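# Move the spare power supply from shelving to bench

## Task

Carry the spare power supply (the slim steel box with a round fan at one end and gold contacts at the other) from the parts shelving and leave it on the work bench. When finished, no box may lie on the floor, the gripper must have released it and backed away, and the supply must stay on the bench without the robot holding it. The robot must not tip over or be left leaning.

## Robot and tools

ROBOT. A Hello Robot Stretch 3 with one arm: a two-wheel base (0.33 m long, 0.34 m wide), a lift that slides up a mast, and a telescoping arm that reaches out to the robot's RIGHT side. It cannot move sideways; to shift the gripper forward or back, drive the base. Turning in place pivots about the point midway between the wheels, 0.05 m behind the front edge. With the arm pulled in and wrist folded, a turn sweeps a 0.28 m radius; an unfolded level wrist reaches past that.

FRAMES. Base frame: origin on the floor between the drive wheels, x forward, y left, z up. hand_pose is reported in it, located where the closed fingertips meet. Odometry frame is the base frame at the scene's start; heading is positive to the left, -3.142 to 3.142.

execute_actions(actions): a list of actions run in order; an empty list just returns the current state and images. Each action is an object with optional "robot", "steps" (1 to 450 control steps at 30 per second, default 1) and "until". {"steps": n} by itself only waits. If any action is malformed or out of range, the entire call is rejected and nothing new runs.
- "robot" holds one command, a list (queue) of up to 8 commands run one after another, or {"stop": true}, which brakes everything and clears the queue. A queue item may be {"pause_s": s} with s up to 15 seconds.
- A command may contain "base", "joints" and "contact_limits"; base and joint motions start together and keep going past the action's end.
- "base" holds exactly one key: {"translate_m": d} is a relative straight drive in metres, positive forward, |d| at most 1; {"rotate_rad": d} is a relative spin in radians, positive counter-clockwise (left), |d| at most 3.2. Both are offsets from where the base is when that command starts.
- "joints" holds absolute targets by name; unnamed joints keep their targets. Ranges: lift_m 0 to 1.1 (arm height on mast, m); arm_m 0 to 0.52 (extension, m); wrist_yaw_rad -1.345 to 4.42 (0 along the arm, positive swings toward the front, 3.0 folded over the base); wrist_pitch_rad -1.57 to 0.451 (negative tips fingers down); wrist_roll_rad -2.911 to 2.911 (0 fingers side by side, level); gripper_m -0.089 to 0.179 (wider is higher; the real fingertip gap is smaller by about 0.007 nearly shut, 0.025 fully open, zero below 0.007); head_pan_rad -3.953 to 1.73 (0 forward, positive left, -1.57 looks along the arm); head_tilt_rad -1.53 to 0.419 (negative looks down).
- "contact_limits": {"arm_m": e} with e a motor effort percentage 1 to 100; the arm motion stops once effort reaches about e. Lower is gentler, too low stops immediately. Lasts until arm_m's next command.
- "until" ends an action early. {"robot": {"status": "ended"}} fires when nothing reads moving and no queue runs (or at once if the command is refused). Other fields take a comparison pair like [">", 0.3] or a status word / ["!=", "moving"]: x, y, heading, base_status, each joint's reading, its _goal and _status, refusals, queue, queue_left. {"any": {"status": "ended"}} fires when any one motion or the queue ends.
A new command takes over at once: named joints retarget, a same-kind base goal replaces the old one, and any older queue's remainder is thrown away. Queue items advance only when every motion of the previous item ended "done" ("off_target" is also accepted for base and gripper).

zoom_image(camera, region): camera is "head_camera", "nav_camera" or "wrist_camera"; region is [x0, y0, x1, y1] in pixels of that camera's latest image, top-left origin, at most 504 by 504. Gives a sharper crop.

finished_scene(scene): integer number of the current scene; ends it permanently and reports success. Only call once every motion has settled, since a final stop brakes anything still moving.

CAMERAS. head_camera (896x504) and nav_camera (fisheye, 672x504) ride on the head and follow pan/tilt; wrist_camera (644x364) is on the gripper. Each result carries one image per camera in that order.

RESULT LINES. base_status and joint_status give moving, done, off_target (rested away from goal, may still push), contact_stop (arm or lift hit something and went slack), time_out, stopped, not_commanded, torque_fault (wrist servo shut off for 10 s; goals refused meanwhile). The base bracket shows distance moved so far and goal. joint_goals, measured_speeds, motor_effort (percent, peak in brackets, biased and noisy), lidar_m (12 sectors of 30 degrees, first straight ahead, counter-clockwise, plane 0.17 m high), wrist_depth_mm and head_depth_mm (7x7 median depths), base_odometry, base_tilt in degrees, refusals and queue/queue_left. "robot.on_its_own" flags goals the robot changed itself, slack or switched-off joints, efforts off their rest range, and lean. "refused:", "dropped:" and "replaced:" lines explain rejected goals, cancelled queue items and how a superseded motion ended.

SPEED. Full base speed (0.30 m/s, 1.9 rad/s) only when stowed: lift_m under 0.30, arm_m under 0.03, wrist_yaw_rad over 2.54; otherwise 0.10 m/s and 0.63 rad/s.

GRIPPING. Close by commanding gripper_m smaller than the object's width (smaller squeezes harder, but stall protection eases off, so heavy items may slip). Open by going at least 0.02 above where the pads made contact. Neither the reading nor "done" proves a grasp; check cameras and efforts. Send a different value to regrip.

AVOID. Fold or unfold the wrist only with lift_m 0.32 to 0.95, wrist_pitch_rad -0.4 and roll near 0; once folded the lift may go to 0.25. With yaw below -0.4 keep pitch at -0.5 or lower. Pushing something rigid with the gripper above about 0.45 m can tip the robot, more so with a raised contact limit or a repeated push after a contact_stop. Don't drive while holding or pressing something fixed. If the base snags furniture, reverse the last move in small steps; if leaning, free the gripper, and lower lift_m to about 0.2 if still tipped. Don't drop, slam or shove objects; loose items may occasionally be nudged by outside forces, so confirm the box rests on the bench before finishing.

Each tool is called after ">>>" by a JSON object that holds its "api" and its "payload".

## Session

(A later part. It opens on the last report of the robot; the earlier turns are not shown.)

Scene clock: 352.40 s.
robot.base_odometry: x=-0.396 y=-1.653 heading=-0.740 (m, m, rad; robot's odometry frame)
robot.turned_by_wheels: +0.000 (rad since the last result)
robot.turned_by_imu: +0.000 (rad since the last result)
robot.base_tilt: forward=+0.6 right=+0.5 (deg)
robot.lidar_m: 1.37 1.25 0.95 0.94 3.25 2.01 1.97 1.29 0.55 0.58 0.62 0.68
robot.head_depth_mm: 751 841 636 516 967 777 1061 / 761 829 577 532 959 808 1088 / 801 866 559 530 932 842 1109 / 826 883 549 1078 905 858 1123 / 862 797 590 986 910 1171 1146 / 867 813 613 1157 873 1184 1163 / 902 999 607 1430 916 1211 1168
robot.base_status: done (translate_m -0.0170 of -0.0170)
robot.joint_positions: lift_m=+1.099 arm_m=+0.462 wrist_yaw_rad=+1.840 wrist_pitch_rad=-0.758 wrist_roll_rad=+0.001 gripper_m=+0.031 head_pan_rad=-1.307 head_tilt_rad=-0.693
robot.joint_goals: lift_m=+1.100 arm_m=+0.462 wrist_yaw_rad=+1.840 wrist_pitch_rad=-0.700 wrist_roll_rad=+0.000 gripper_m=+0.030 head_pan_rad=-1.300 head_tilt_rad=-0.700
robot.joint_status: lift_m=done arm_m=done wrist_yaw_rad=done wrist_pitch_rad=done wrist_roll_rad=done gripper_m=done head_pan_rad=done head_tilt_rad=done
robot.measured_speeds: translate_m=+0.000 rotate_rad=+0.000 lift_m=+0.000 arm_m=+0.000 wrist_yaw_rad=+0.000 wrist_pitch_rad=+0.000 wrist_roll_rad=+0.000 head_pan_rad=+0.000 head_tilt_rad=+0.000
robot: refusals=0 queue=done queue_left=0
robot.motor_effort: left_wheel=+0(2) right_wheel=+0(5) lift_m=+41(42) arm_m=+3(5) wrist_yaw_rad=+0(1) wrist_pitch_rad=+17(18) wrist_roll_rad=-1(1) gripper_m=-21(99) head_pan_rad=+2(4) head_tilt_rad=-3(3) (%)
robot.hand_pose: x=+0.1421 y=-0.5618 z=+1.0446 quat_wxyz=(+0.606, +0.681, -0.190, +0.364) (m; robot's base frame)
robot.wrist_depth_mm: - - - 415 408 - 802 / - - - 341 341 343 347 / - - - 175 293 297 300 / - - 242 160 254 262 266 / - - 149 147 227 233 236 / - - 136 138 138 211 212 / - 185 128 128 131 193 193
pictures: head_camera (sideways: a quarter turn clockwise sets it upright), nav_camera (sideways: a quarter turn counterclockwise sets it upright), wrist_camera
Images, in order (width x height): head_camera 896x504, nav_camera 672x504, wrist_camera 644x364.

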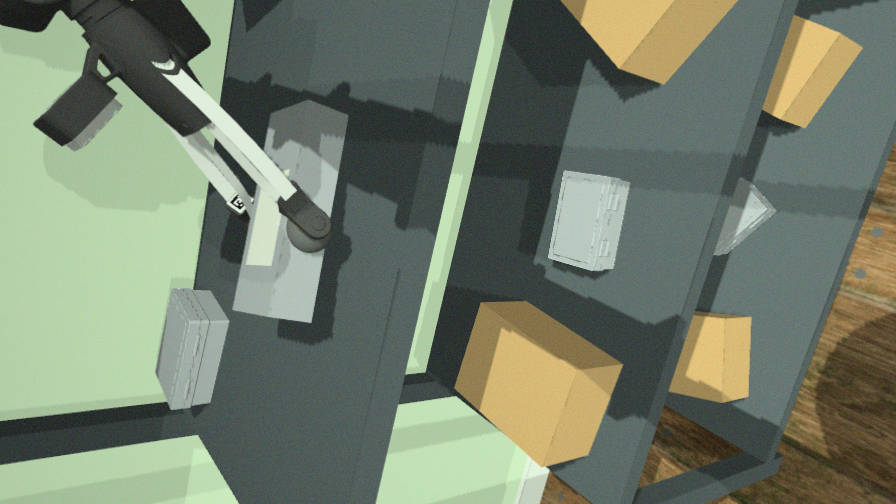

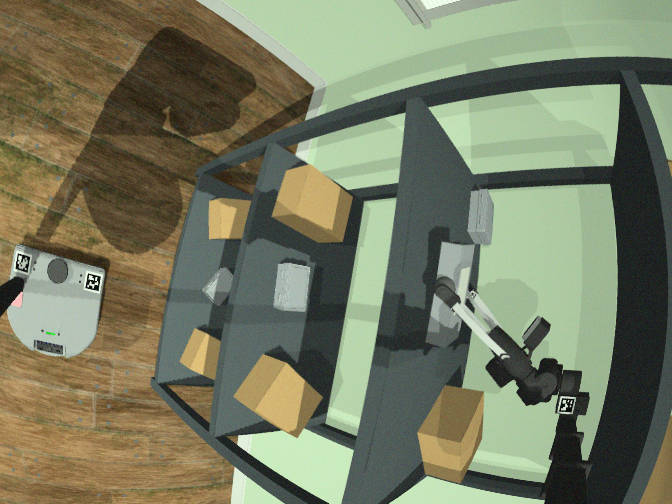

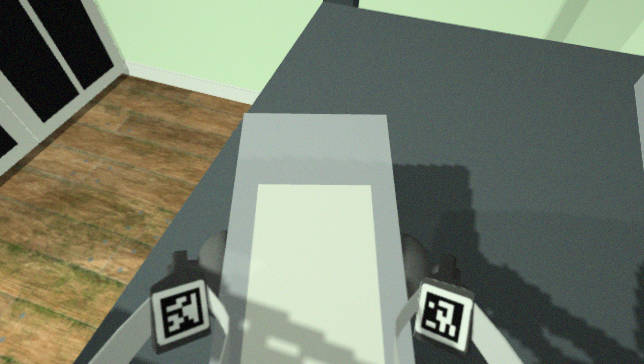

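>>> {"api": "execute_actions", "payload": {"actions": [{"robot":[{"joints":{"wrist_pitch_rad":-0.55}},{"joints":{"arm_m":0.25}}],"steps":450,"until":{"robot":{"status":"ended"}}}]}}

Scene clock: 376.83 s.
robot.base_odometry: x=-0.396 y=-1.653 heading=-0.740 (m, m, rad; robot's odometry frame)
robot.turned_by_wheels: +0.000 (rad since the last result)
robot.turned_by_imu: +0.000 (rad since the last result)
robot.base_tilt: forward=+0.6 right=+0.5 (deg)
robot.lidar_m: 1.37 1.26 0.94 0.94 3.23 2.01 1.97 1.29 0.55 0.58 0.62 0.68
robot.head_depth_mm: 747 830 635 516 969 771 1062 / 758 820 628 532 966 808 1083 / 804 858 550 532 935 844 1115 / 828 885 571 1074 898 862 1131 / 856 793 589 993 909 1165 1146 / 866 811 614 1168 870 1195 1170 / 904 1003 609 1425 918 1216 1168
robot.base_status: done (translate_m -0.0170 of -0.0170)
robot.joint_positions: lift_m=+1.100 arm_m=+0.462 wrist_yaw_rad=+1.840 wrist_pitch_rad=-0.623 wrist_roll_rad=+0.001 gripper_m=+0.031 head_pan_rad=-1.307 head_tilt_rad=-0.693
robot.joint_goals: lift_m=+1.100 arm_m=+0.462 wrist_yaw_rad=+1.840 wrist_pitch_rad=-0.550 wrist_roll_rad=+0.000 gripper_m=+0.030 head_pan_rad=-1.300 head_tilt_rad=-0.700
robot.joint_status: lift_m=done arm_m=done wrist_yaw_rad=done wrist_pitch_rad=off_target wrist_roll_rad=done gripper_m=done head_pan_rad=done head_tilt_rad=done
robot.measured_speeds: translate_m=+0.000 rotate_rad=+0.000 lift_m=+0.000 arm_m=+0.000 wrist_yaw_rad=+0.000 wrist_pitch_rad=+0.000 wrist_roll_rad=+0.000 head_pan_rad=+0.000 head_tilt_rad=+0.000
robot: refusals=0 queue=dropped queue_left=0
robot.motor_effort: left_wheel=+1(1) right_wheel=-1(1) lift_m=+41(42) arm_m=+4(3) wrist_yaw_rad=-1(1) wrist_pitch_rad=+21(23) wrist_roll_rad=+0(1) gripper_m=-21(20) head_pan_rad=+4(3) head_tilt_rad=-2(2) (%)
robot.hand_pose: x=+0.1657 y=-0.5553 z=+1.0691 quat_wxyz=(+0.581, +0.667, -0.235, +0.404) (m; robot's base frame)
robot.wrist_depth_mm: - - - - - - 888 / - - - 455 - - 801 / - - - 171 358 372 377 / - - - 158 304 319 319 / - - 149 148 264 275 275 / - - 137 138 138 239 243 / - - 129 129 132 215 215
pictures: head_camera (sideways: a quarter turn clockwise sets it upright), nav_camera (sideways: a quarter turn counterclockwise sets it upright), wrist_camera
dropped: robot: command 0 of its queue: wrist_pitch_rad: off_target
Images, in order (width x height): head_camera 896x504, nav_camera 672x504, wrist_camera 644x364.

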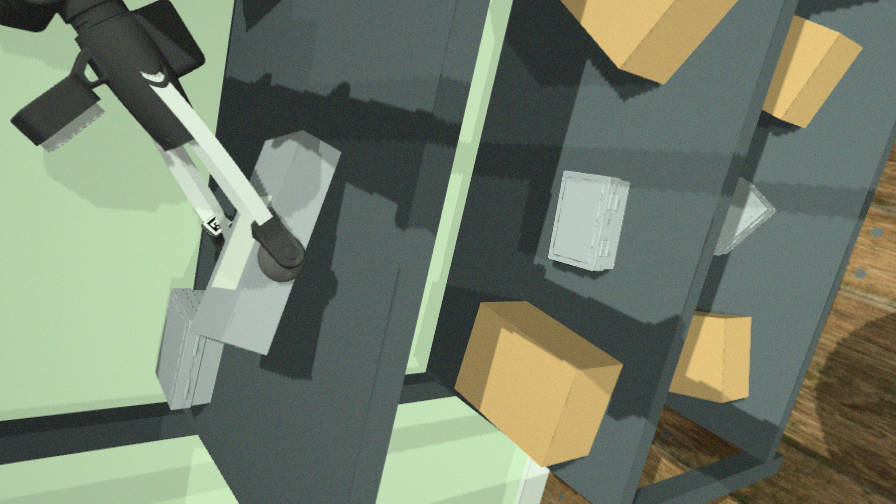

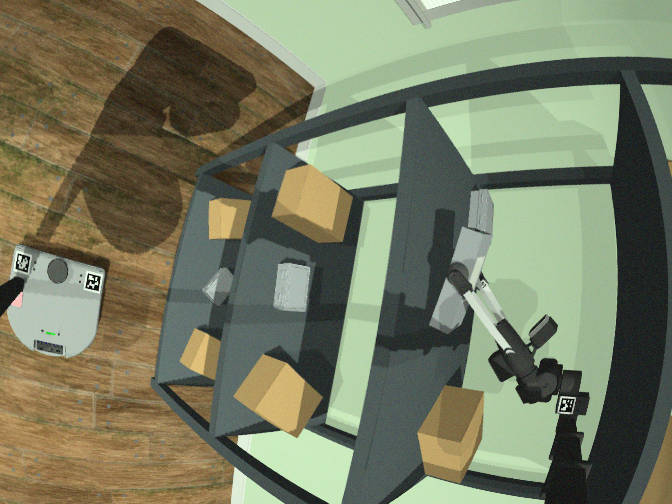

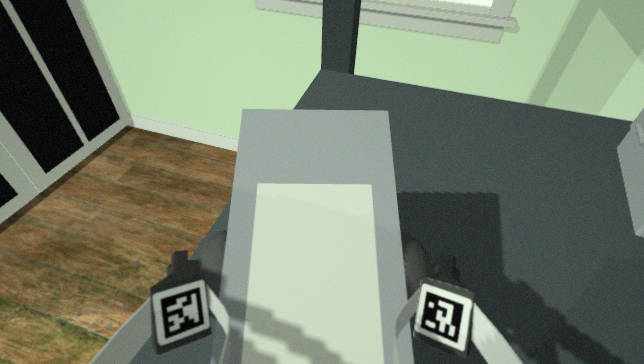

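>>> {"api": "execute_actions", "payload": {"actions": [{"robot":[{"joints":{"arm_m":0.0}}],"steps":450,"until":{"robot":{"status":"ended"}}}]}}

Scene clock: 388.43 s.
robot.base_odometry: x=-0.396 y=-1.653 heading=-0.740 (m, m, rad; robot's odometry frame)
robot.turned_by_wheels: +0.000 (rad since the last result)
robot.turned_by_imu: +0.000 (rad since the last result)
robot.base_tilt: forward=+0.6 right=+0.6 (deg)
robot.lidar_m: 1.37 1.25 0.94 0.94 3.24 2.01 1.97 1.29 0.55 0.58 0.62 0.69
robot.head_depth_mm: 756 809 - 516 - - 1062 / 779 841 630 510 - - 1090 / 806 859 628 523 - - 1105 / 831 882 623 530 - - 1119 / 855 793 647 - - - - / 869 814 674 - - - - / 906 999 696 - - - -
robot.base_status: done (translate_m -0.0170 of -0.0170)
robot.joint_positions: lift_m=+1.100 arm_m=+0.003 wrist_yaw_rad=+1.840 wrist_pitch_rad=-0.623 wrist_roll_rad=+0.001 gripper_m=+0.031 head_pan_rad=-1.307 head_tilt_rad=-0.693
robot.joint_goals: lift_m=+1.100 arm_m=+0.000 wrist_yaw_rad=+1.840 wrist_pitch_rad=-0.550 wrist_roll_rad=+0.000 gripper_m=+0.030 head_pan_rad=-1.300 head_tilt_rad=-0.700
robot.joint_status: lift_m=done arm_m=done wrist_yaw_rad=done wrist_pitch_rad=off_target wrist_roll_rad=done gripper_m=done head_pan_rad=done head_tilt_rad=done
robot.measured_speeds: translate_m=+0.000 rotate_rad=+0.000 lift_m=+0.000 arm_m=+0.000 wrist_yaw_rad=+0.000 wrist_pitch_rad=+0.000 wrist_roll_rad=+0.000 head_pan_rad=+0.000 head_tilt_rad=+0.000
robot: refusals=0 queue=done queue_left=0
robot.motor_effort: left_wheel=+1(0) right_wheel=-1(1) lift_m=+41(40) arm_m=-3(4) wrist_yaw_rad=+0(1) wrist_pitch_rad=+21(21) wrist_roll_rad=+0(1) gripper_m=-20(21) head_pan_rad=+3(4) head_tilt_rad=-3(3) (%)
robot.hand_pose: x=+0.1657 y=-0.0968 z=+1.0691 quat_wxyz=(+0.581, +0.667, -0.235, +0.404) (m; robot's base frame)
robot.wrist_depth_mm: - - - - - - - / - - - - - - - / - - - 171 - - - / - - - 159 - - - / - - 149 148 - - 592 / - - 137 138 138 - - / - - 129 130 131 754 696
pictures: head_camera (sideways: a quarter turn clockwise sets it upright), nav_camera (sideways: a quarter turn counterclockwise sets it upright), wrist_camera
Images, in order (width x height): head_camera 896x504, nav_camera 672x504, wrist_camera 644x364.

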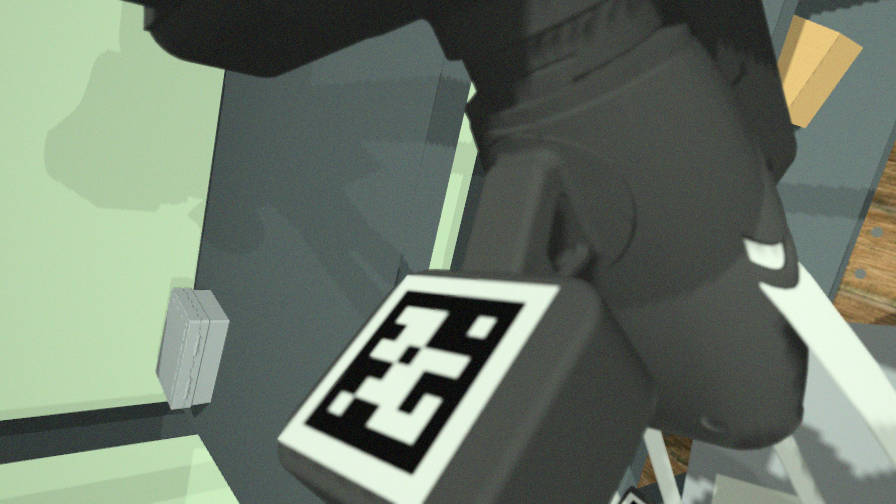

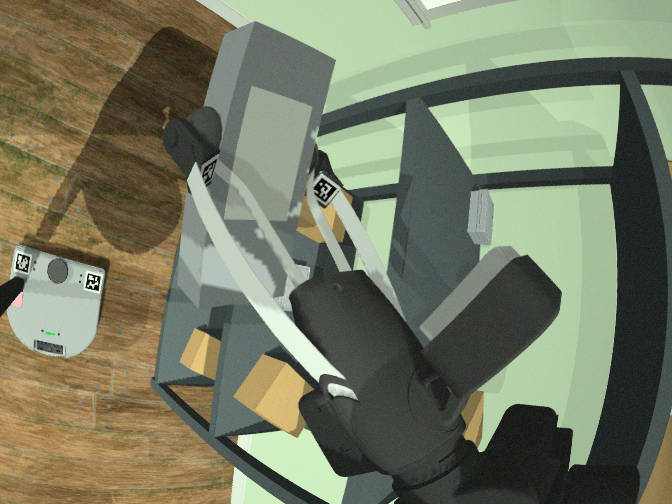

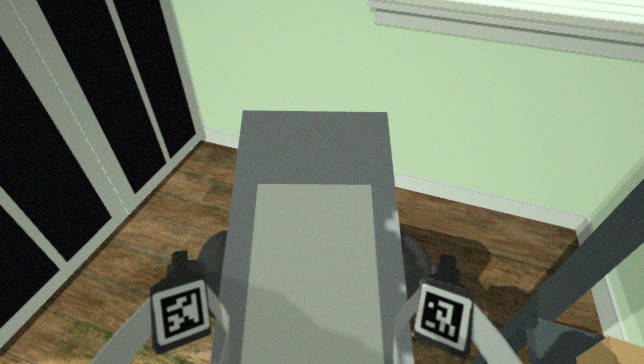

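>>> {"api": "execute_actions", "payload": {"actions": [{"robot":[{"base":{"translate_m":-0.38},"joints":{"head_pan_rad":0,"head_tilt_rad":-0.4}},{"base":{"rotate_rad":1.565}},{"base":{"translate_m":1.0}}],"steps":450,"until":{"robot":{"status":"ended"}}},{"steps":200,"until":{"robot":{"status":"ended"}}}]}}

Scene clock: 446.00 s.
robot.base_odometry: x=+0.002 y=-0.662 heading=+0.825 (m, m, rad; robot's odometry frame)
robot.turned_by_wheels: +1.565 (rad since the last result)
robot.turned_by_imu: +1.601 (rad since the last result)
robot.base_tilt: forward=+0.6 right=+0.6 (deg)
robot.lidar_m: 2.09 2.63 2.01 1.57 1.61 1.99 1.44 1.69 1.85 0.58 0.61 0.86
robot.head_depth_mm: 2354 2512 2609 2885 2279 1732 - / 2341 2511 2606 2919 2256 1727 - / 2368 2562 2575 2860 2250 1698 1381 / 2378 2518 2518 2876 2252 1699 1388 / 2381 2559 2699 2869 2197 1692 1377 / 2413 2536 2787 2927 2218 1680 1363 / 2403 2577 2801 3006 2196 1683 1358
robot.base_status: done (translate_m +1.0000 of +1.0000)
robot.joint_positions: lift_m=+1.100 arm_m=+0.003 wrist_yaw_rad=+1.840 wrist_pitch_rad=-0.623 wrist_roll_rad=+0.001 gripper_m=+0.031 head_pan_rad=-0.007 head_tilt_rad=-0.409
robot.joint_goals: lift_m=+1.100 arm_m=+0.000 wrist_yaw_rad=+1.840 wrist_pitch_rad=-0.550 wrist_roll_rad=+0.000 gripper_m=+0.030 head_pan_rad=+0.000 head_tilt_rad=-0.400
robot.joint_status: lift_m=done arm_m=done wrist_yaw_rad=done wrist_pitch_rad=off_target wrist_roll_rad=done gripper_m=done head_pan_rad=done head_tilt_rad=done
robot.measured_speeds: translate_m=+0.000 rotate_rad=+0.000 lift_m=+0.000 arm_m=+0.000 wrist_yaw_rad=+0.000 wrist_pitch_rad=+0.000 wrist_roll_rad=+0.000 head_pan_rad=+0.000 head_tilt_rad=+0.000
robot: refusals=0 queue=done queue_left=0
robot.motor_effort: left_wheel=-1(4) right_wheel=+2(5) lift_m=+40(41) arm_m=-3(3) wrist_yaw_rad=+0(0) wrist_pitch_rad=+21(21) wrist_roll_rad=-1(0) gripper_m=-21(19) head_pan_rad=+3(41) head_tilt_rad=+4(27) (%)
robot.hand_pose: x=+0.1657 y=-0.0968 z=+1.0691 quat_wxyz=(+0.581, +0.667, -0.235, +0.404) (m; robot's base frame)
robot.wrist_depth_mm: - - - - - - - / - - - - - - - / - - - 172 - - - / - - - 158 - - 855 / - - 150 147 - - 830 / - - 137 137 139 - 742 / - - 129 129 131 - 730
pictures: head_camera (sideways: a quarter turn clockwise sets it upright), nav_camera (sideways: a quarter turn counterclockwise sets it upright), wrist_camera
Images, in order (width x height): head_camera 896x504, nav_camera 672x504, wrist_camera 644x364.

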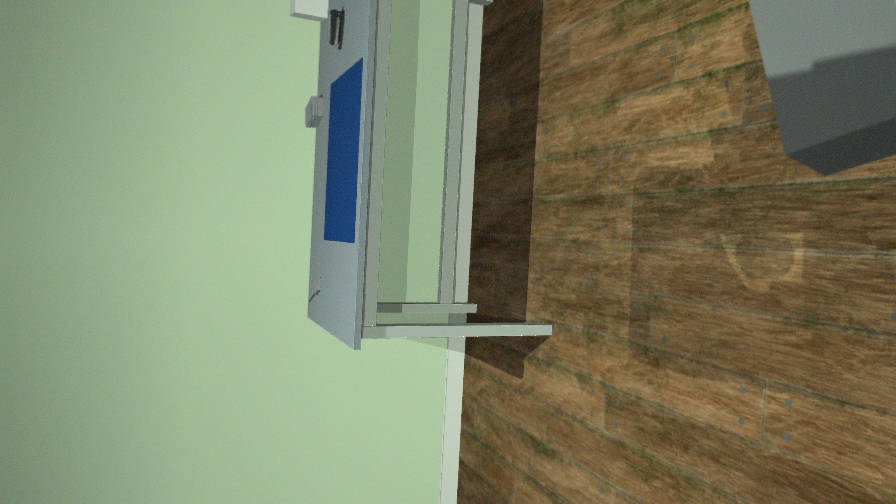

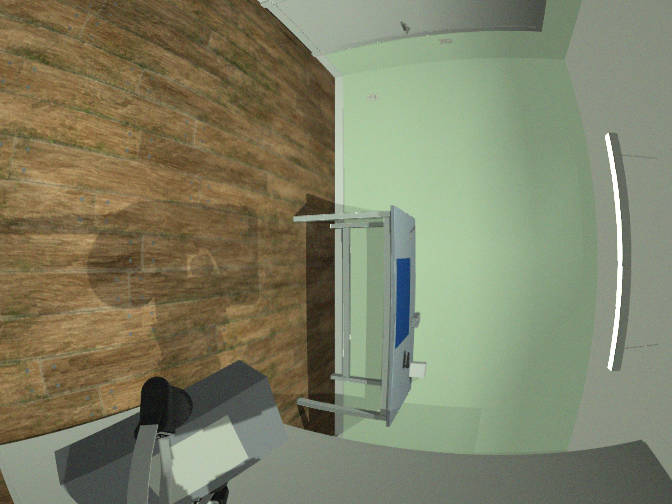

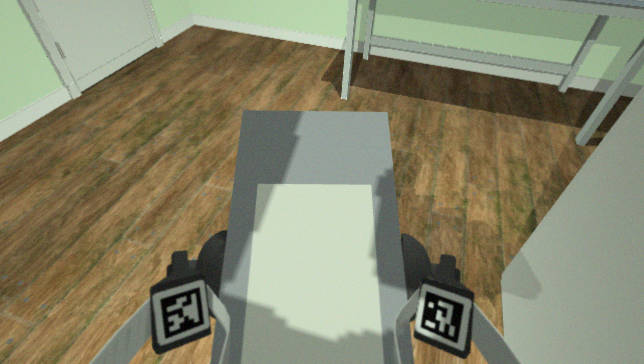

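>>> {"api": "execute_actions", "payload": {"actions": [{"robot":[{"base":{"rotate_rad":-0.30}},{"base":{"translate_m":1.0}},{"base":{"translate_m":0.6}},{"base":{"rotate_rad":1.80},"joints":{"head_pan_rad":-1.3,"head_tilt_rad":-0.7}}],"steps":450,"until":{"robot":{"status":"ended"}}},{"steps":300,"until":{"robot":{"status":"ended"}}}]}}

Scene clock: 490.80 s.
robot.base_odometry: x=+1.386 y=+0.140 heading=+2.325 (m, m, rad; robot's odometry frame)
robot.turned_by_wheels: +1.500 (rad since the last result)
robot.turned_by_imu: +1.539 (rad since the last result)
robot.base_tilt: forward=+0.6 right=+0.5 (deg)
robot.lidar_m: 2.33 2.44 2.75 0.73 0.61 0.82 1.40 0.84 1.21 1.16 1.20 0.88
robot.head_depth_mm: 1019 1109 1044 891 - - 1185 / 1046 1161 1105 866 - - 1161 / 1071 1202 1106 864 - - 1160 / 1104 1236 1097 858 - - 1155 / 1137 1279 1131 - - - - / 1170 1308 1184 - - - - / 1212 1351 1173 - - - -
robot.base_status: done (rotate_rad +1.7999 of +1.8000)
robot.joint_positions: lift_m=+1.100 arm_m=+0.003 wrist_yaw_rad=+1.840 wrist_pitch_rad=-0.623 wrist_roll_rad=+0.001 gripper_m=+0.031 head_pan_rad=-1.293 head_tilt_rad=-0.691
robot.joint_goals: lift_m=+1.100 arm_m=+0.000 wrist_yaw_rad=+1.840 wrist_pitch_rad=-0.550 wrist_roll_rad=+0.000 gripper_m=+0.030 head_pan_rad=-1.300 head_tilt_rad=-0.700
robot.joint_status: lift_m=done arm_m=done wrist_yaw_rad=done wrist_pitch_rad=off_target wrist_roll_rad=done gripper_m=done head_pan_rad=done head_tilt_rad=done
robot.measured_speeds: translate_m=+0.000 rotate_rad=+0.000 lift_m=+0.000 arm_m=+0.000 wrist_yaw_rad=+0.000 wrist_pitch_rad=+0.000 wrist_roll_rad=+0.000 head_pan_rad=+0.000 head_tilt_rad=+0.000
robot: refusals=0 queue=done queue_left=0
robot.motor_effort: left_wheel=+0(6) right_wheel=+2(6) lift_m=+41(41) arm_m=-3(3) wrist_yaw_rad=-1(0) wrist_pitch_rad=+21(21) wrist_roll_rad=+0(0) gripper_m=-20(20) head_pan_rad=-3(41) head_tilt_rad=-4(26) (%)
robot.hand_pose: x=+0.1657 y=-0.0968 z=+1.0691 quat_wxyz=(+0.581, +0.667, -0.235, +0.404) (m; robot's base frame)
robot.wrist_depth_mm: - - - - - - - / - - - - - - - / - - - 172 - - - / - - - 158 - - 690 / - - 148 147 - - 621 / - - 137 137 139 - - / - - 128 129 131 - -
pictures: head_camera (sideways: a quarter turn clockwise sets it upright), nav_camera (sideways: a quarter turn counterclockwise sets it upright), wrist_camera
Images, in order (width x height): head_camera 896x504, nav_camera 672x504, wrist_camera 644x364.

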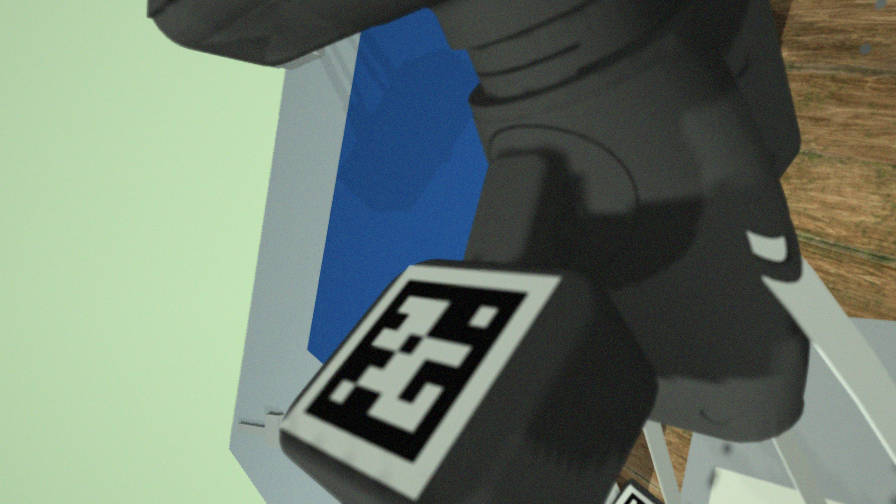

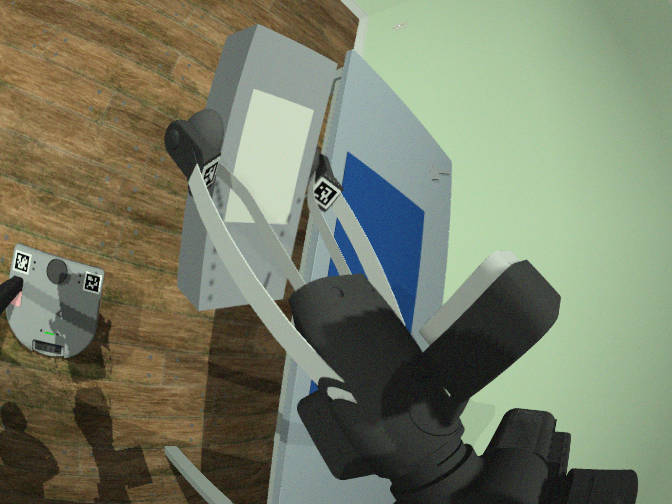

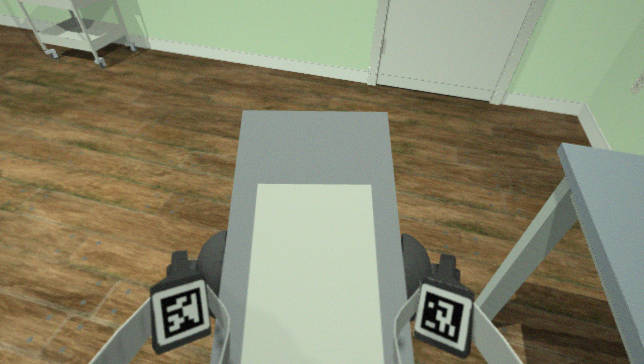

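>>> {"api": "execute_actions", "payload": {"actions": [{"robot":[{"joints":{"arm_m":0.5,"lift_m":0.93,"wrist_yaw_rad":1.2,"head_tilt_rad":-0.8}}],"steps":450,"until":{"robot":{"status":"ended"}}}]}}

Scene clock: 503.90 s.
robot.base_odometry: x=+1.386 y=+0.140 heading=+2.325 (m, m, rad; robot's odometry frame)
robot.turned_by_wheels: +0.000 (rad since the last result)
robot.turned_by_imu: +0.000 (rad since the last result)
robot.base_tilt: forward=+0.6 right=+0.6 (deg)
robot.lidar_m: 2.33 2.43 2.74 0.73 0.61 0.82 1.40 0.84 1.21 1.17 1.20 0.88
robot.head_depth_mm: 1038 1128 932 746 1421 1314 1142 / 1065 1156 895 744 1452 1308 1147 / 1099 1183 742 740 1476 1302 1145 / 1128 1218 880 736 1505 1297 1126 / 1161 1204 908 752 1490 1281 1133 / 1196 1195 904 771 1499 1286 1133 / 1246 1184 905 790 1490 1283 1130
robot.base_status: done (rotate_rad +1.7999 of +1.8000)
robot.joint_positions: lift_m=+0.930 arm_m=+0.500 wrist_yaw_rad=+1.201 wrist_pitch_rad=-0.622 wrist_roll_rad=+0.001 gripper_m=+0.031 head_pan_rad=-1.293 head_tilt_rad=-0.790
robot.joint_goals: lift_m=+0.930 arm_m=+0.500 wrist_yaw_rad=+1.200 wrist_pitch_rad=-0.550 wrist_roll_rad=+0.000 gripper_m=+0.030 head_pan_rad=-1.300 head_tilt_rad=-0.800
robot.joint_status: lift_m=done arm_m=done wrist_yaw_rad=done wrist_pitch_rad=off_target wrist_roll_rad=done gripper_m=done head_pan_rad=done head_tilt_rad=done
robot.measured_speeds: translate_m=+0.000 rotate_rad=+0.000 lift_m=+0.000 arm_m=+0.000 wrist_yaw_rad=+0.000 wrist_pitch_rad=+0.000 wrist_roll_rad=+0.000 head_pan_rad=+0.000 head_tilt_rad=+0.000
robot: refusals=0 queue=done queue_left=0
robot.motor_effort: left_wheel=-1(0) right_wheel=+1(2) lift_m=+32(41) arm_m=+4(8) wrist_yaw_rad=-1(10) wrist_pitch_rad=+21(21) wrist_roll_rad=+0(1) gripper_m=-21(21) head_pan_rad=-4(4) head_tilt_rad=-5(17) (%)
robot.hand_pose: x=+0.1596 y=-0.7149 z=+0.8997 quat_wxyz=(+0.678, +0.559, -0.433, +0.201) (m; robot's base frame)
robot.wrist_depth_mm: - - - 737 766 686 532 / - 556 578 588 583 596 557 / 472 455 442 172 453 479 493 / 385 387 366 159 385 402 406 / 331 337 149 146 335 345 352 / 293 295 138 138 138 302 305 / 263 261 130 129 132 272 274
pictures: head_camera (sideways: a quarter turn clockwise sets it upright), nav_camera (sideways: a quarter turn counterclockwise sets it upright), wrist_camera
Images, in order (width x height): head_camera 896x504, nav_camera 672x504, wrist_camera 644x364.

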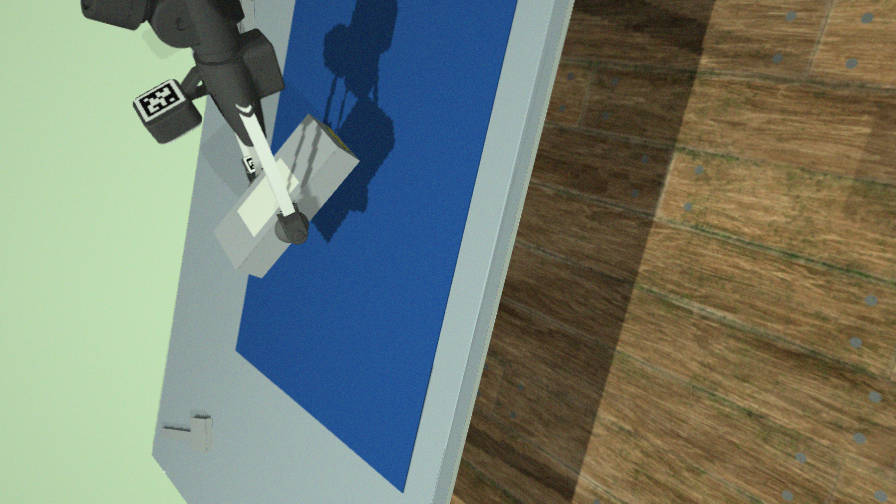

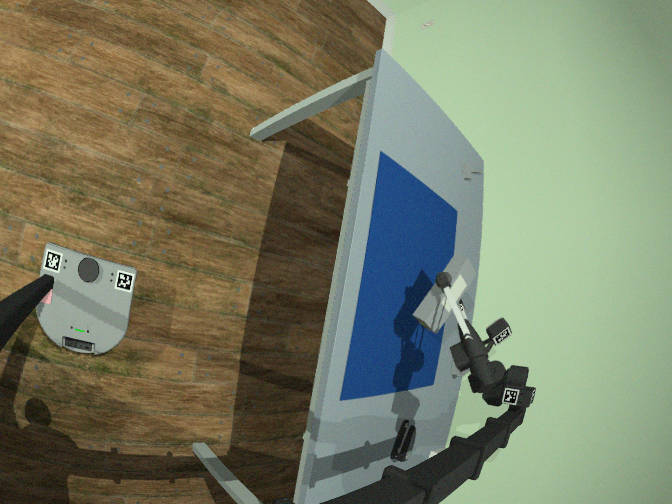

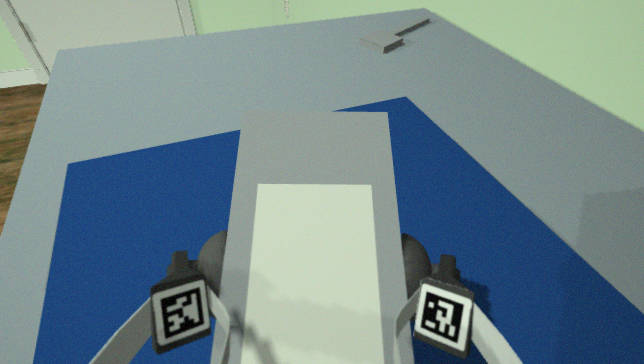

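>>> {"api": "execute_actions", "payload": {"actions": [{"robot":[{"joints":{"wrist_pitch_rad":-1.0}}],"steps":450,"until":{"robot":{"status":"ended"}}}]}}

Scene clock: 513.73 s.
robot.base_odometry: x=+1.386 y=+0.140 heading=+2.325 (m, m, rad; robot's odometry frame)
robot.turned_by_wheels: +0.000 (rad since the last result)
robot.turned_by_imu: +0.000 (rad since the last result)
robot.base_tilt: forward=+0.6 right=+0.6 (deg)
robot.lidar_m: 2.33 2.44 2.74 0.74 0.61 0.82 1.40 0.84 1.21 1.16 1.20 0.88
robot.head_depth_mm: 1023 1138 897 749 1417 1310 1146 / 1059 1149 896 725 1441 1302 1139 / 1095 1180 833 740 1474 1288 1142 / 1128 1217 917 736 1495 1295 1138 / 1160 1212 909 750 1498 1281 1134 / 1202 1194 905 771 1484 1291 1128 / 1239 1180 901 793 1482 1274 1121
robot.base_status: done (rotate_rad +1.7999 of +1.8000)
robot.joint_positions: lift_m=+0.930 arm_m=+0.500 wrist_yaw_rad=+1.201 wrist_pitch_rad=-1.034 wrist_roll_rad=+0.001 gripper_m=+0.031 head_pan_rad=-1.293 head_tilt_rad=-0.790
robot.joint_goals: lift_m=+0.930 arm_m=+0.500 wrist_yaw_rad=+1.200 wrist_pitch_rad=-1.000 wrist_roll_rad=+0.000 gripper_m=+0.030 head_pan_rad=-1.300 head_tilt_rad=-0.800
robot.joint_status: lift_m=done arm_m=done wrist_yaw_rad=done wrist_pitch_rad=done wrist_roll_rad=done gripper_m=done head_pan_rad=done head_tilt_rad=done
robot.measured_speeds: translate_m=+0.000 rotate_rad=+0.000 lift_m=+0.000 arm_m=+0.000 wrist_yaw_rad=+0.000 wrist_pitch_rad=+0.000 wrist_roll_rad=+0.000 head_pan_rad=+0.000 head_tilt_rad=+0.000
robot: refusals=0 queue=done queue_left=0
robot.motor_effort: left_wheel=-1(1) right_wheel=+2(3) lift_m=+32(33) arm_m=+4(4) wrist_yaw_rad=+0(3) wrist_pitch_rad=+10(21) wrist_roll_rad=-1(0) gripper_m=-21(20) head_pan_rad=-2(2) head_tilt_rad=-4(4) (%)
robot.hand_pose: x=+0.0813 y=-0.6847 z=+0.8361 quat_wxyz=(+0.705, +0.636, -0.309, +0.058) (m; robot's base frame)
robot.wrist_depth_mm: 303 303 306 310 312 313 318 / 286 282 285 288 288 292 291 / 265 264 262 157 266 273 274 / 250 251 152 150 252 254 255 / 234 234 146 145 233 238 239 / 222 222 138 140 139 226 229 / 211 209 135 134 135 215 215
pictures: head_camera (sideways: a quarter turn clockwise sets it upright), nav_camera (sideways: a quarter turn counterclockwise sets it upright), wrist_camera
Images, in order (width x height): head_camera 896x504, nav_camera 672x504, wrist_camera 644x364.

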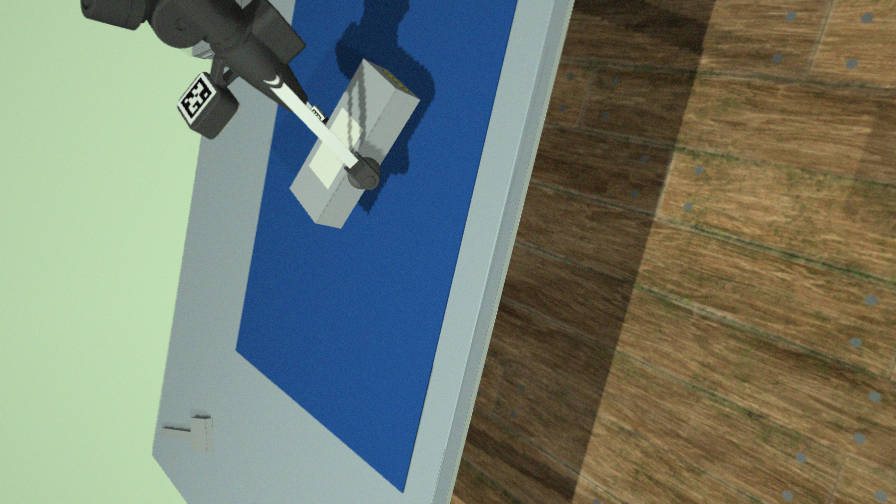

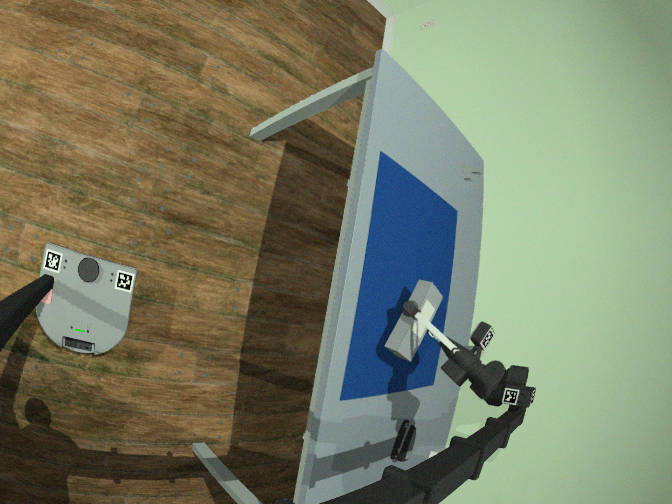

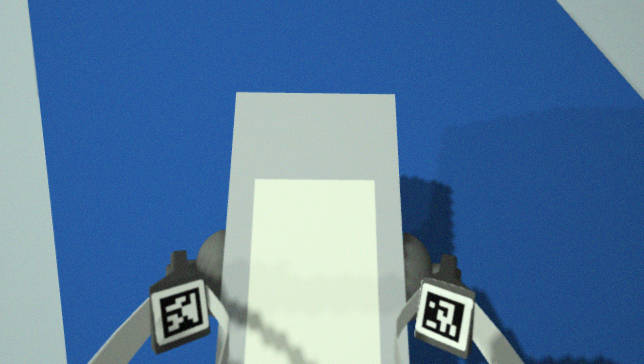

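>>> {"api": "execute_actions", "payload": {"actions": [{"robot":[{"joints":{"lift_m":0.90}},{"joints":{"lift_m":0.888}}],"steps":450,"until":{"robot":{"status":"ended"}}}]}}

Scene clock: 520.40 s.
robot.base_odometry: x=+1.386 y=+0.140 heading=+2.325 (m, m, rad; robot's odometry frame)
robot.turned_by_wheels: +0.000 (rad since the last result)
robot.turned_by_imu: +0.000 (rad since the last result)
robot.base_tilt: forward=+0.7 right=+0.6 (deg)
robot.lidar_m: 2.33 2.44 2.74 0.73 0.61 0.82 1.40 0.84 1.21 1.16 1.20 0.88
robot.head_depth_mm: 1034 1138 868 747 1417 1300 1145 / 1063 1180 898 740 1448 1299 1139 / 1093 1177 921 736 1471 1295 1144 / 1128 1217 916 737 1492 1296 1142 / 1161 1207 907 754 1494 1287 1130 / 1201 1196 909 773 1490 1278 1127 / 1240 1185 908 793 1485 1276 1128
robot.base_status: done (rotate_rad +1.8000 of +1.8000)
robot.joint_positions: lift_m=+0.888 arm_m=+0.500 wrist_yaw_rad=+1.201 wrist_pitch_rad=-1.034 wrist_roll_rad=+0.001 gripper_m=+0.031 head_pan_rad=-1.293 head_tilt_rad=-0.790
robot.joint_goals: lift_m=+0.888 arm_m=+0.500 wrist_yaw_rad=+1.200 wrist_pitch_rad=-1.000 wrist_roll_rad=+0.000 gripper_m=+0.030 head_pan_rad=-1.300 head_tilt_rad=-0.800
robot.joint_status: lift_m=done arm_m=done wrist_yaw_rad=done wrist_pitch_rad=done wrist_roll_rad=done gripper_m=done head_pan_rad=done head_tilt_rad=done
robot.measured_speeds: translate_m=+0.000 rotate_rad=+0.000 lift_m=+0.000 arm_m=+0.000 wrist_yaw_rad=+0.000 wrist_pitch_rad=+0.000 wrist_roll_rad=+0.000 head_pan_rad=+0.000 head_tilt_rad=+0.000
robot: refusals=0 queue=done queue_left=0
robot.motor_effort: left_wheel=+0(1) right_wheel=+1(2) lift_m=+32(34) arm_m=+4(4) wrist_yaw_rad=-1(1) wrist_pitch_rad=+10(10) wrist_roll_rad=-1(1) gripper_m=-21(21) head_pan_rad=-2(4) head_tilt_rad=-5(5) (%)
robot.hand_pose: x=+0.0813 y=-0.6846 z=+0.7941 quat_wxyz=(+0.705, +0.636, -0.309, +0.058) (m; robot's base frame)
robot.wrist_depth_mm: 248 248 252 253 254 257 257 / 232 230 234 236 236 240 239 / 215 217 213 164 220 223 222 / 202 205 199 155 206 208 208 / 191 193 148 146 193 195 198 / 181 183 140 140 140 186 186 / 172 170 133 134 135 176 176
pictures: head_camera (sideways: a quarter turn clockwise sets it upright), nav_camera (sideways: a quarter turn counterclockwise sets it upright), wrist_camera
Images, in order (width x height): head_camera 896x504, nav_camera 672x504, wrist_camera 644x364.

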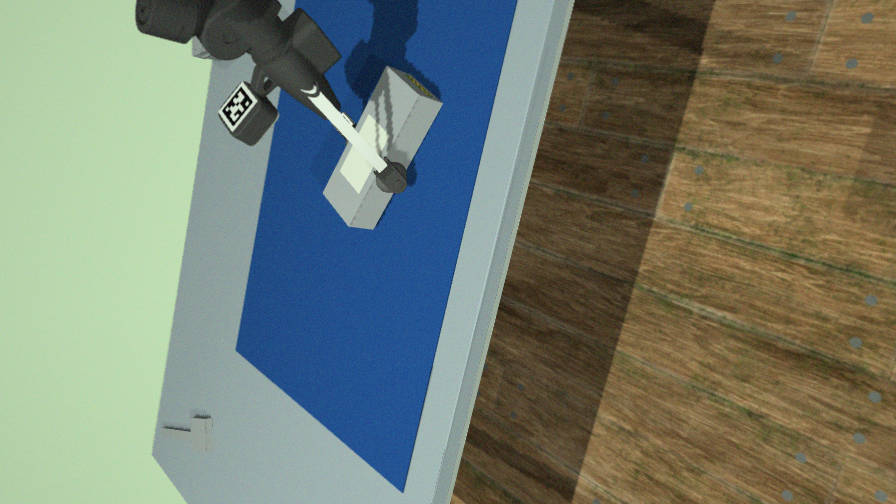

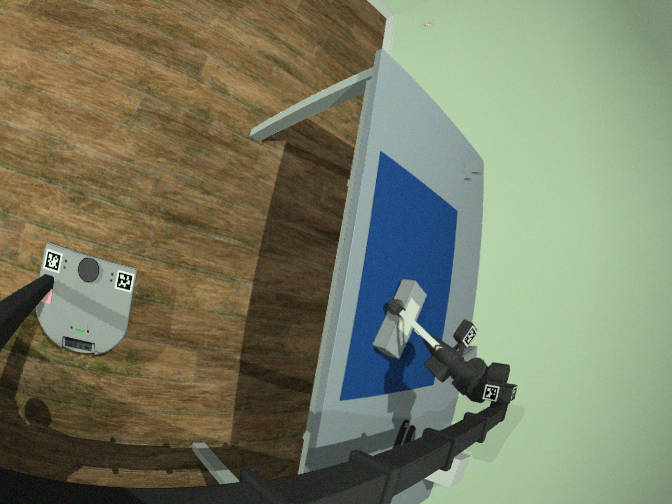

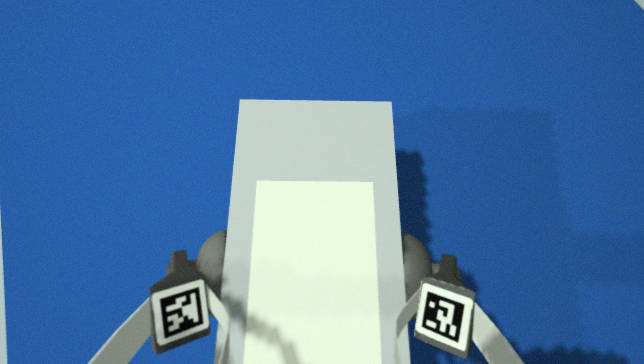

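Nearly flat. Lower a little more, release, and retreat.

>>> {"api": "execute_actions", "payload": {"actions": [{"robot":[{"joints":{"lift_m":0.878}}],"steps":100,"until":{"robot":{"status":"ended"}}},{"robot":[{"joints":{"gripper_m":0.14}},{"joints":{"lift_m":0.98}},{"joints":{"arm_m":0.0}}],"steps":450,"until":{"robot":{"status":"ended"}}}]}}

Scene clock: 539.13 s.
robot.base_odometry: x=+1.386 y=+0.140 heading=+2.325 (m, m, rad; robot's odometry frame)
robot.turned_by_wheels: +0.000 (rad since the last result)
robot.turned_by_imu: +0.000 (rad since the last result)
robot.base_tilt: forward=+0.6 right=+0.6 (deg)
robot.lidar_m: 2.33 2.44 2.74 0.73 0.61 0.82 1.40 0.84 1.21 1.16 1.20 0.88
robot.head_depth_mm: 1038 1110 937 770 - - - / 1067 1163 930 740 1440 - 1105 / 1100 1174 921 735 1515 - 1114 / 1130 1208 916 735 - 1283 1117 / 1159 1212 913 756 1546 1290 1129 / 1196 1200 910 774 1495 1287 1166 / 1250 1182 905 794 1493 1286 1126
robot.base_status: done (rotate_rad +1.7999 of +1.8000)
robot.joint_positions: lift_m=+0.980 arm_m=+0.003 wrist_yaw_rad=+1.198 wrist_pitch_rad=-1.012 wrist_roll_rad=+0.001 gripper_m=+0.140 head_pan_rad=-1.293 head_tilt_rad=-0.790
robot.joint_goals: lift_m=+0.980 arm_m=+0.000 wrist_yaw_rad=+1.200 wrist_pitch_rad=-1.000 wrist_roll_rad=+0.000 gripper_m=+0.140 head_pan_rad=-1.300 head_tilt_rad=-0.800
robot.joint_status: lift_m=done arm_m=done wrist_yaw_rad=done wrist_pitch_rad=done wrist_roll_rad=done gripper_m=done head_pan_rad=done head_tilt_rad=done
robot.measured_speeds: translate_m=+0.000 rotate_rad=+0.000 lift_m=+0.000 arm_m=+0.000 wrist_yaw_rad=+0.000 wrist_pitch_rad=+0.000 wrist_roll_rad=+0.000 head_pan_rad=+0.000 head_tilt_rad=+0.000
robot: refusals=0 queue=done queue_left=0
robot.motor_effort: left_wheel=-1(6) right_wheel=+1(11) lift_m=+35(36) arm_m=-2(2) wrist_yaw_rad=+2(8) wrist_pitch_rad=+3(10) wrist_roll_rad=-1(1) gripper_m=+1(100) head_pan_rad=-3(3) head_tilt_rad=-4(4) (%)
robot.hand_pose: x=+0.0861 y=-0.1904 z=+0.8885 quat_wxyz=(+0.704, +0.632, -0.317, +0.065) (m; robot's base frame)
robot.wrist_depth_mm: - - - - - 409 400 / - - - - - 468 376 / - - - - - - 352 / - - - - - - 342 / - - - - - - - / - - - - - - - / 989 957 997 992 969 - -
pictures: head_camera (sideways: a quarter turn clockwise sets it upright), nav_camera (sideways: a quarter turn counterclockwise sets it upright), wrist_camera
Images, in order (width x height): head_camera 896x504, nav_camera 672x504, wrist_camera 644x364.

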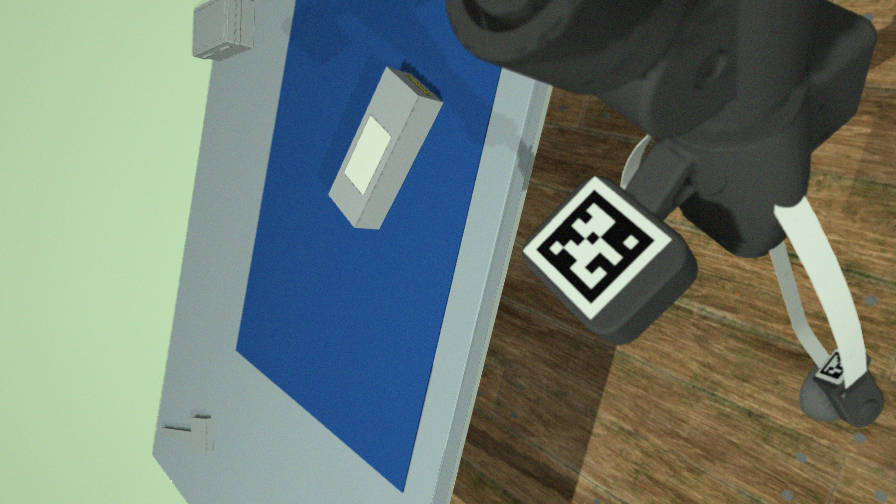

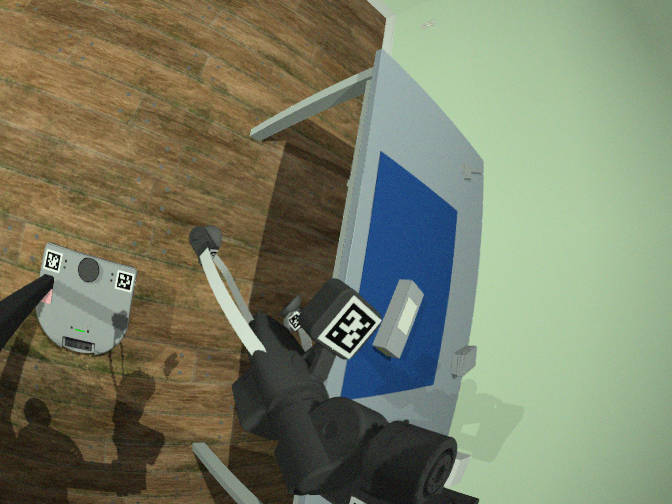

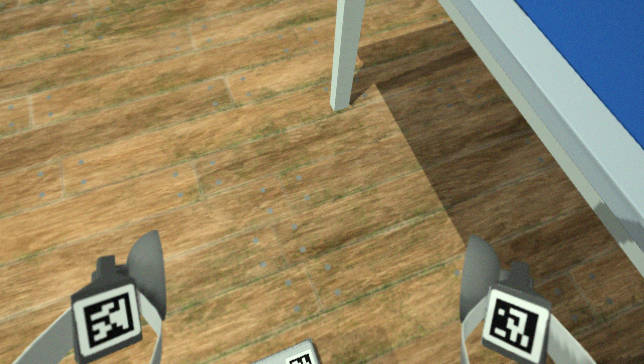

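>>> {"api": "finished_scene", "payload": {"scene": 1}}

The scene is finished: the task was done.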